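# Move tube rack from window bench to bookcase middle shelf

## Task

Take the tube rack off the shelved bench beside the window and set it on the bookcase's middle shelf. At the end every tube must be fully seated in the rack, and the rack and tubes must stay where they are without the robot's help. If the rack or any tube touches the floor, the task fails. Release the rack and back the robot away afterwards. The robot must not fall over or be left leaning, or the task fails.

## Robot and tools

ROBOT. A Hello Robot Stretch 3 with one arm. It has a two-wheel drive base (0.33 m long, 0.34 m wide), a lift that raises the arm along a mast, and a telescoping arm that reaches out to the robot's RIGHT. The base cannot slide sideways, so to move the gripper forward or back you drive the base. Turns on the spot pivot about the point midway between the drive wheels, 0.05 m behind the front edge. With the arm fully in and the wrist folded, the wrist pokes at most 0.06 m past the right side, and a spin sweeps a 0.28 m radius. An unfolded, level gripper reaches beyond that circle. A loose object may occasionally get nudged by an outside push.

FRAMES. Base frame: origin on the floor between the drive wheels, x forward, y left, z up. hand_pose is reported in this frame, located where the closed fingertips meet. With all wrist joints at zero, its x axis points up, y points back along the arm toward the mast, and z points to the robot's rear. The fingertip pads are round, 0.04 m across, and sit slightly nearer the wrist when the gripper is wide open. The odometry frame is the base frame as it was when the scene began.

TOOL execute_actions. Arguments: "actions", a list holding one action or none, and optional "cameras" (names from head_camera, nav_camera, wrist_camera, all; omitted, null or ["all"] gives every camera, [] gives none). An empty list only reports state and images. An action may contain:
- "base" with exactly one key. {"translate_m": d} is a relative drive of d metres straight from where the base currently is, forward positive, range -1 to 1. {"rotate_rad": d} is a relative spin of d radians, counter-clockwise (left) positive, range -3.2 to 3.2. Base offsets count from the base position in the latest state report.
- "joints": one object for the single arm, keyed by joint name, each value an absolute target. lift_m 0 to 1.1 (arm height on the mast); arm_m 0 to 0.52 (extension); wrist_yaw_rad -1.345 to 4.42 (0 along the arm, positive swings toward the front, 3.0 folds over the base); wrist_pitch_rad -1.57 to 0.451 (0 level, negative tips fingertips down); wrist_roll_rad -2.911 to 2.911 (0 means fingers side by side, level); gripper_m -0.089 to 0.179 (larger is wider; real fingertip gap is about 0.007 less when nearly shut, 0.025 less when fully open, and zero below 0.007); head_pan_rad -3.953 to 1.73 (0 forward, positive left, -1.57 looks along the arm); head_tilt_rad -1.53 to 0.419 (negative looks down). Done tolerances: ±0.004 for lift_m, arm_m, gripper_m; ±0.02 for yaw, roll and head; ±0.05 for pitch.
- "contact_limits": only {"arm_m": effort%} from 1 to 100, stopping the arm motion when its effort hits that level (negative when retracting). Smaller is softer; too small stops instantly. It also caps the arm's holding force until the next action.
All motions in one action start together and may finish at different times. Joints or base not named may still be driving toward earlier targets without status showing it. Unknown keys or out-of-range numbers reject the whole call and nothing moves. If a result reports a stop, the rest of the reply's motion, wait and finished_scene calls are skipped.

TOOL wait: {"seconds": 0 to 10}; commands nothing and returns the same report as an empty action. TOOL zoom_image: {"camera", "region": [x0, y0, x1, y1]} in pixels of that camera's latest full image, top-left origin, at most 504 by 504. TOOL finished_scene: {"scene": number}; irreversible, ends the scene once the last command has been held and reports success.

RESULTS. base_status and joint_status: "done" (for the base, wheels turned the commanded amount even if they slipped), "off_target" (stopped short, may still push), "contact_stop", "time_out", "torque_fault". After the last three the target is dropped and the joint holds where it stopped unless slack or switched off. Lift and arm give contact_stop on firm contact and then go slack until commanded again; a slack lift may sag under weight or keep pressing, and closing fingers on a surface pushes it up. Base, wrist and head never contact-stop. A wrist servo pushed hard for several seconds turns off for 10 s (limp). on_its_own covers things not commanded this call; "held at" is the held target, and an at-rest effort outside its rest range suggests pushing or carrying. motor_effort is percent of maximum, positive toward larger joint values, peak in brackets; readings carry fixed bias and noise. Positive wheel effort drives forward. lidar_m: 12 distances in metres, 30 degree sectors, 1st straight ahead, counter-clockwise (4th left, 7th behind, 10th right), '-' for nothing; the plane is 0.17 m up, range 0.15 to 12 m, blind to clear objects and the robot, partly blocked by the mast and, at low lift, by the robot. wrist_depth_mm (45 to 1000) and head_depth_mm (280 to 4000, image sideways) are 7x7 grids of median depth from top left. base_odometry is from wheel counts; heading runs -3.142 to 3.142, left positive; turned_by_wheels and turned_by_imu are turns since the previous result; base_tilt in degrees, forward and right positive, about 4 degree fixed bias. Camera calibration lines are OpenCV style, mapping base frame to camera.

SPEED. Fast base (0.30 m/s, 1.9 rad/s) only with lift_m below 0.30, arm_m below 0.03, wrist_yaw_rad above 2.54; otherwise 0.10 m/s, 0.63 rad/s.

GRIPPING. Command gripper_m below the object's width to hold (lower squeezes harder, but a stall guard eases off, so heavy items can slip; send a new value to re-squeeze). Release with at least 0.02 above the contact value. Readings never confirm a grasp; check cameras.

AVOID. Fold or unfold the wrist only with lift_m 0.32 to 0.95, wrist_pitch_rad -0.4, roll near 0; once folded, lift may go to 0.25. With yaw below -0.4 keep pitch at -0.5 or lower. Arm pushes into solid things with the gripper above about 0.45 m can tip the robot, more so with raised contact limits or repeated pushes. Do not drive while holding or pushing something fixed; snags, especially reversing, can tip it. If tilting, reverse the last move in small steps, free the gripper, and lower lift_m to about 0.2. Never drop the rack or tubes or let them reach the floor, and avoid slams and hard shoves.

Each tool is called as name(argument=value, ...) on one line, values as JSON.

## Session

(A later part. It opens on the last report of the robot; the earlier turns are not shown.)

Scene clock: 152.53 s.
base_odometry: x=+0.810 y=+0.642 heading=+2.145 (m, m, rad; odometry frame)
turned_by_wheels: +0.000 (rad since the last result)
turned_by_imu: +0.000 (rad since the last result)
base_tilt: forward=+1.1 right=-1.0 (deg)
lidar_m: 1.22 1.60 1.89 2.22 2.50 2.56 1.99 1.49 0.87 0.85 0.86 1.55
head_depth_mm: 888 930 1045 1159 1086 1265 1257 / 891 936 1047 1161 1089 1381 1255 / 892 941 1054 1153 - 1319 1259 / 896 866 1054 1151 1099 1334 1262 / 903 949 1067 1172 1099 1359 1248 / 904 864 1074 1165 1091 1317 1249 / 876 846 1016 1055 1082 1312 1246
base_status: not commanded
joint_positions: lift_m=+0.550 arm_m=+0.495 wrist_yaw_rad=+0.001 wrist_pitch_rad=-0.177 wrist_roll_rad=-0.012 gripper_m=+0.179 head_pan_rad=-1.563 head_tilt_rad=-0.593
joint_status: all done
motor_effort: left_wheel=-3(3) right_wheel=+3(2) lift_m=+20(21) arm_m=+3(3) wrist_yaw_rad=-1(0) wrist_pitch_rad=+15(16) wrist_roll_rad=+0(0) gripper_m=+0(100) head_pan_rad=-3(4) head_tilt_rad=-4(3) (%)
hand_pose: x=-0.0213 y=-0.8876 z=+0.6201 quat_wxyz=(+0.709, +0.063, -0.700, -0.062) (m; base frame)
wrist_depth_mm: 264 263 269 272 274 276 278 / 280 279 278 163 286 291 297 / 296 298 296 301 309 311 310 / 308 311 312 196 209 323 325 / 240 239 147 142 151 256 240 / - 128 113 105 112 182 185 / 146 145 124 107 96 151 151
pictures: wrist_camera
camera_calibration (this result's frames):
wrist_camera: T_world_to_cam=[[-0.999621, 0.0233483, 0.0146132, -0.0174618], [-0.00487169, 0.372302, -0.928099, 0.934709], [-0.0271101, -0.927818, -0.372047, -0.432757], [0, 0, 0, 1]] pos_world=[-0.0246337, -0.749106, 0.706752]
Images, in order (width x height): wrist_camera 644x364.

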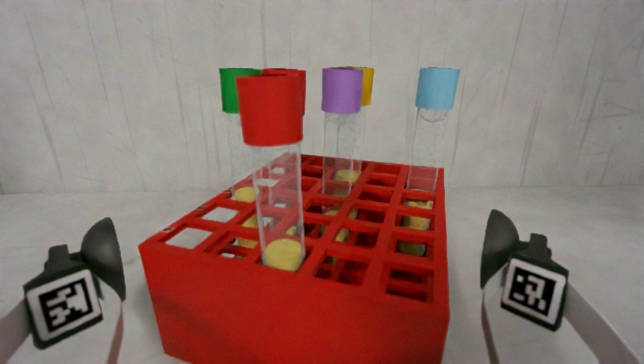

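execute_actions(actions=[{"joints":{"arm_m":0.0,"lift_m":0.565}}])

zoom_image(camera="wrist_camera", region=[220, 20, 420, 170])

Scene clock: 161.73 s.
base_odometry: x=+0.810 y=+0.642 heading=+2.145 (m, m, rad; odometry frame)
turned_by_wheels: +0.000 (rad since the last result)
turned_by_imu: +0.000 (rad since the last result)
base_tilt: forward=+1.1 right=-1.0 (deg)
lidar_m: 1.22 1.60 1.89 2.23 2.51 2.57 1.99 1.48 0.87 0.85 0.86 1.55
head_depth_mm: 885 933 1044 1162 1084 1266 1262 / 886 932 1053 1162 1082 1377 1258 / 894 941 1055 1164 1110 1337 1263 / 894 867 1063 1149 1051 1330 1262 / 903 949 1066 1177 1101 1367 1253 / 904 868 1072 1176 1087 1314 1251 / 875 849 1021 1052 1089 1311 1241
base_status: not commanded
joint_positions: lift_m=+0.565 arm_m=+0.000 wrist_yaw_rad=+0.001 wrist_pitch_rad=-0.176 wrist_roll_rad=-0.012 gripper_m=+0.179 head_pan_rad=-1.563 head_tilt_rad=-0.593
joint_status: all done
motor_effort: left_wheel=-3(3) right_wheel=+2(2) lift_m=+29(30) arm_m=-3(3) wrist_yaw_rad=-2(2) wrist_pitch_rad=+14(15) wrist_roll_rad=+0(0) gripper_m=+0(0) head_pan_rad=-4(3) head_tilt_rad=-3(2) (%)
hand_pose: x=-0.0213 y=-0.3934 z=+0.6349 quat_wxyz=(+0.709, +0.063, -0.700, -0.062) (m; base frame)
wrist_depth_mm: 518 697 714 731 732 620 778 / 552 729 771 762 776 611 823 / 815 622 655 592 666 590 882 / 875 714 863 851 866 737 932 / 920 757 934 928 922 776 989 / 966 775 928 905 910 728 - / 842 748 764 769 761 848 888
pictures: head_camera (sideways: a quarter turn clockwise sets it upright), nav_camera (sideways: a quarter turn counterclockwise sets it upright), wrist_camera
camera_calibration (this result's frames):
head_camera: T_world_to_cam=[[-0.0436601, 0.528649, -0.847717, 1.11827], [0.998908, 0.0372018, -0.0282474, 0.0375121], [0.0166036, -0.848025, -0.529696, 0.64746], [0, 0, 0, 1]] pos_world=[0.00060261, -0.0435078, 1.292]
nav_camera: T_world_to_cam=[[0.0549674, -0.566634, 0.822134, -1.02763], [-0.998486, -0.0330887, 0.0439526, 0.00149728], [0.00229829, -0.823305, -0.567595, 0.698206], [0, 0, 0, 1]] pos_world=[0.0563766, -0.00740612, 1.24108]
wrist_camera: T_world_to_cam=[[-0.999621, 0.0233635, 0.0145863, -0.0291959], [-0.00487128, 0.371269, -0.928512, 0.76435], [-0.0271088, -0.928231, -0.371015, 0.0305391], [0, 0, 0, 1]] pos_world=[-0.0246336, -0.25475, 0.721465]
Images, in order (width x height): head_camera 896x504, nav_camera 672x504, wrist_camera 644x364.

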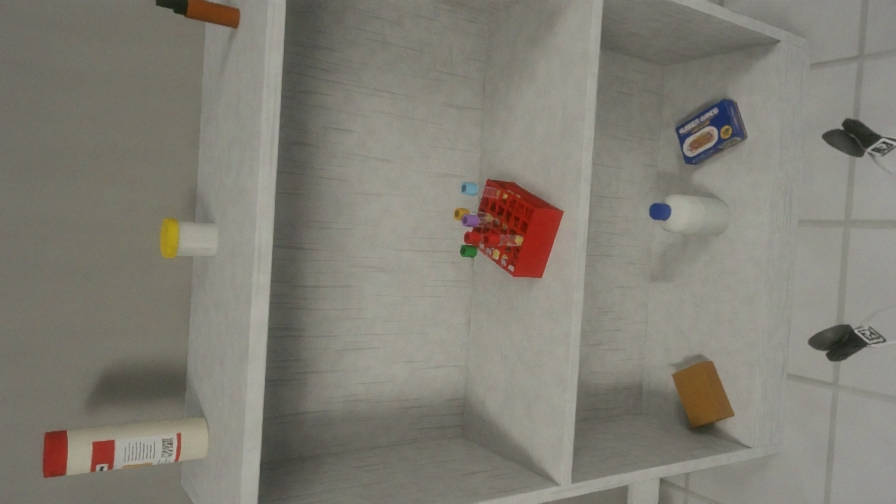

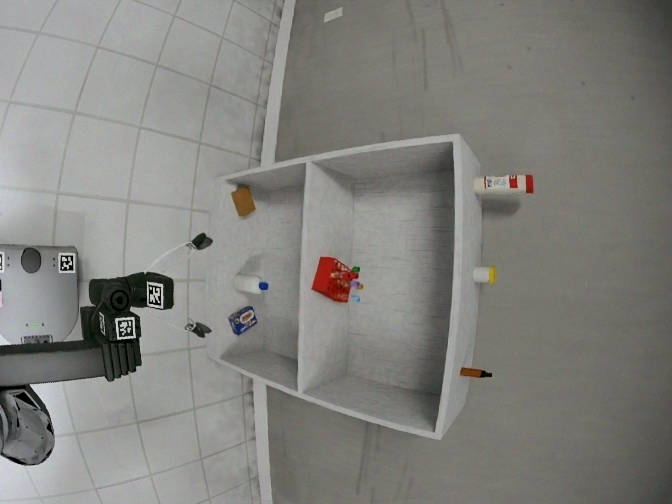

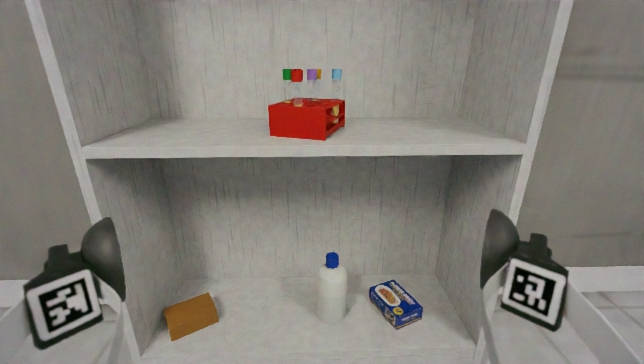

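Region (220, 20, 420, 170) of wrist_camera's 644x364 image, scaled by 2.520; it fills the top 378 rows of this view, and the rest is white.

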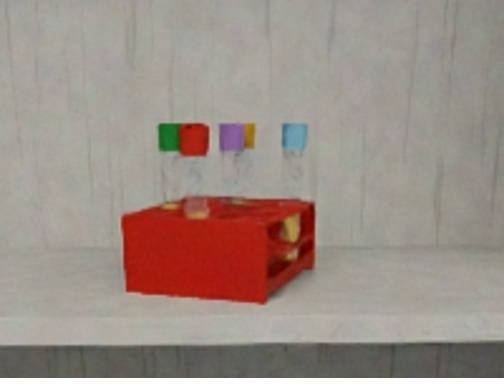

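finished_scene(scene=2)

The scene is finished: the task was done.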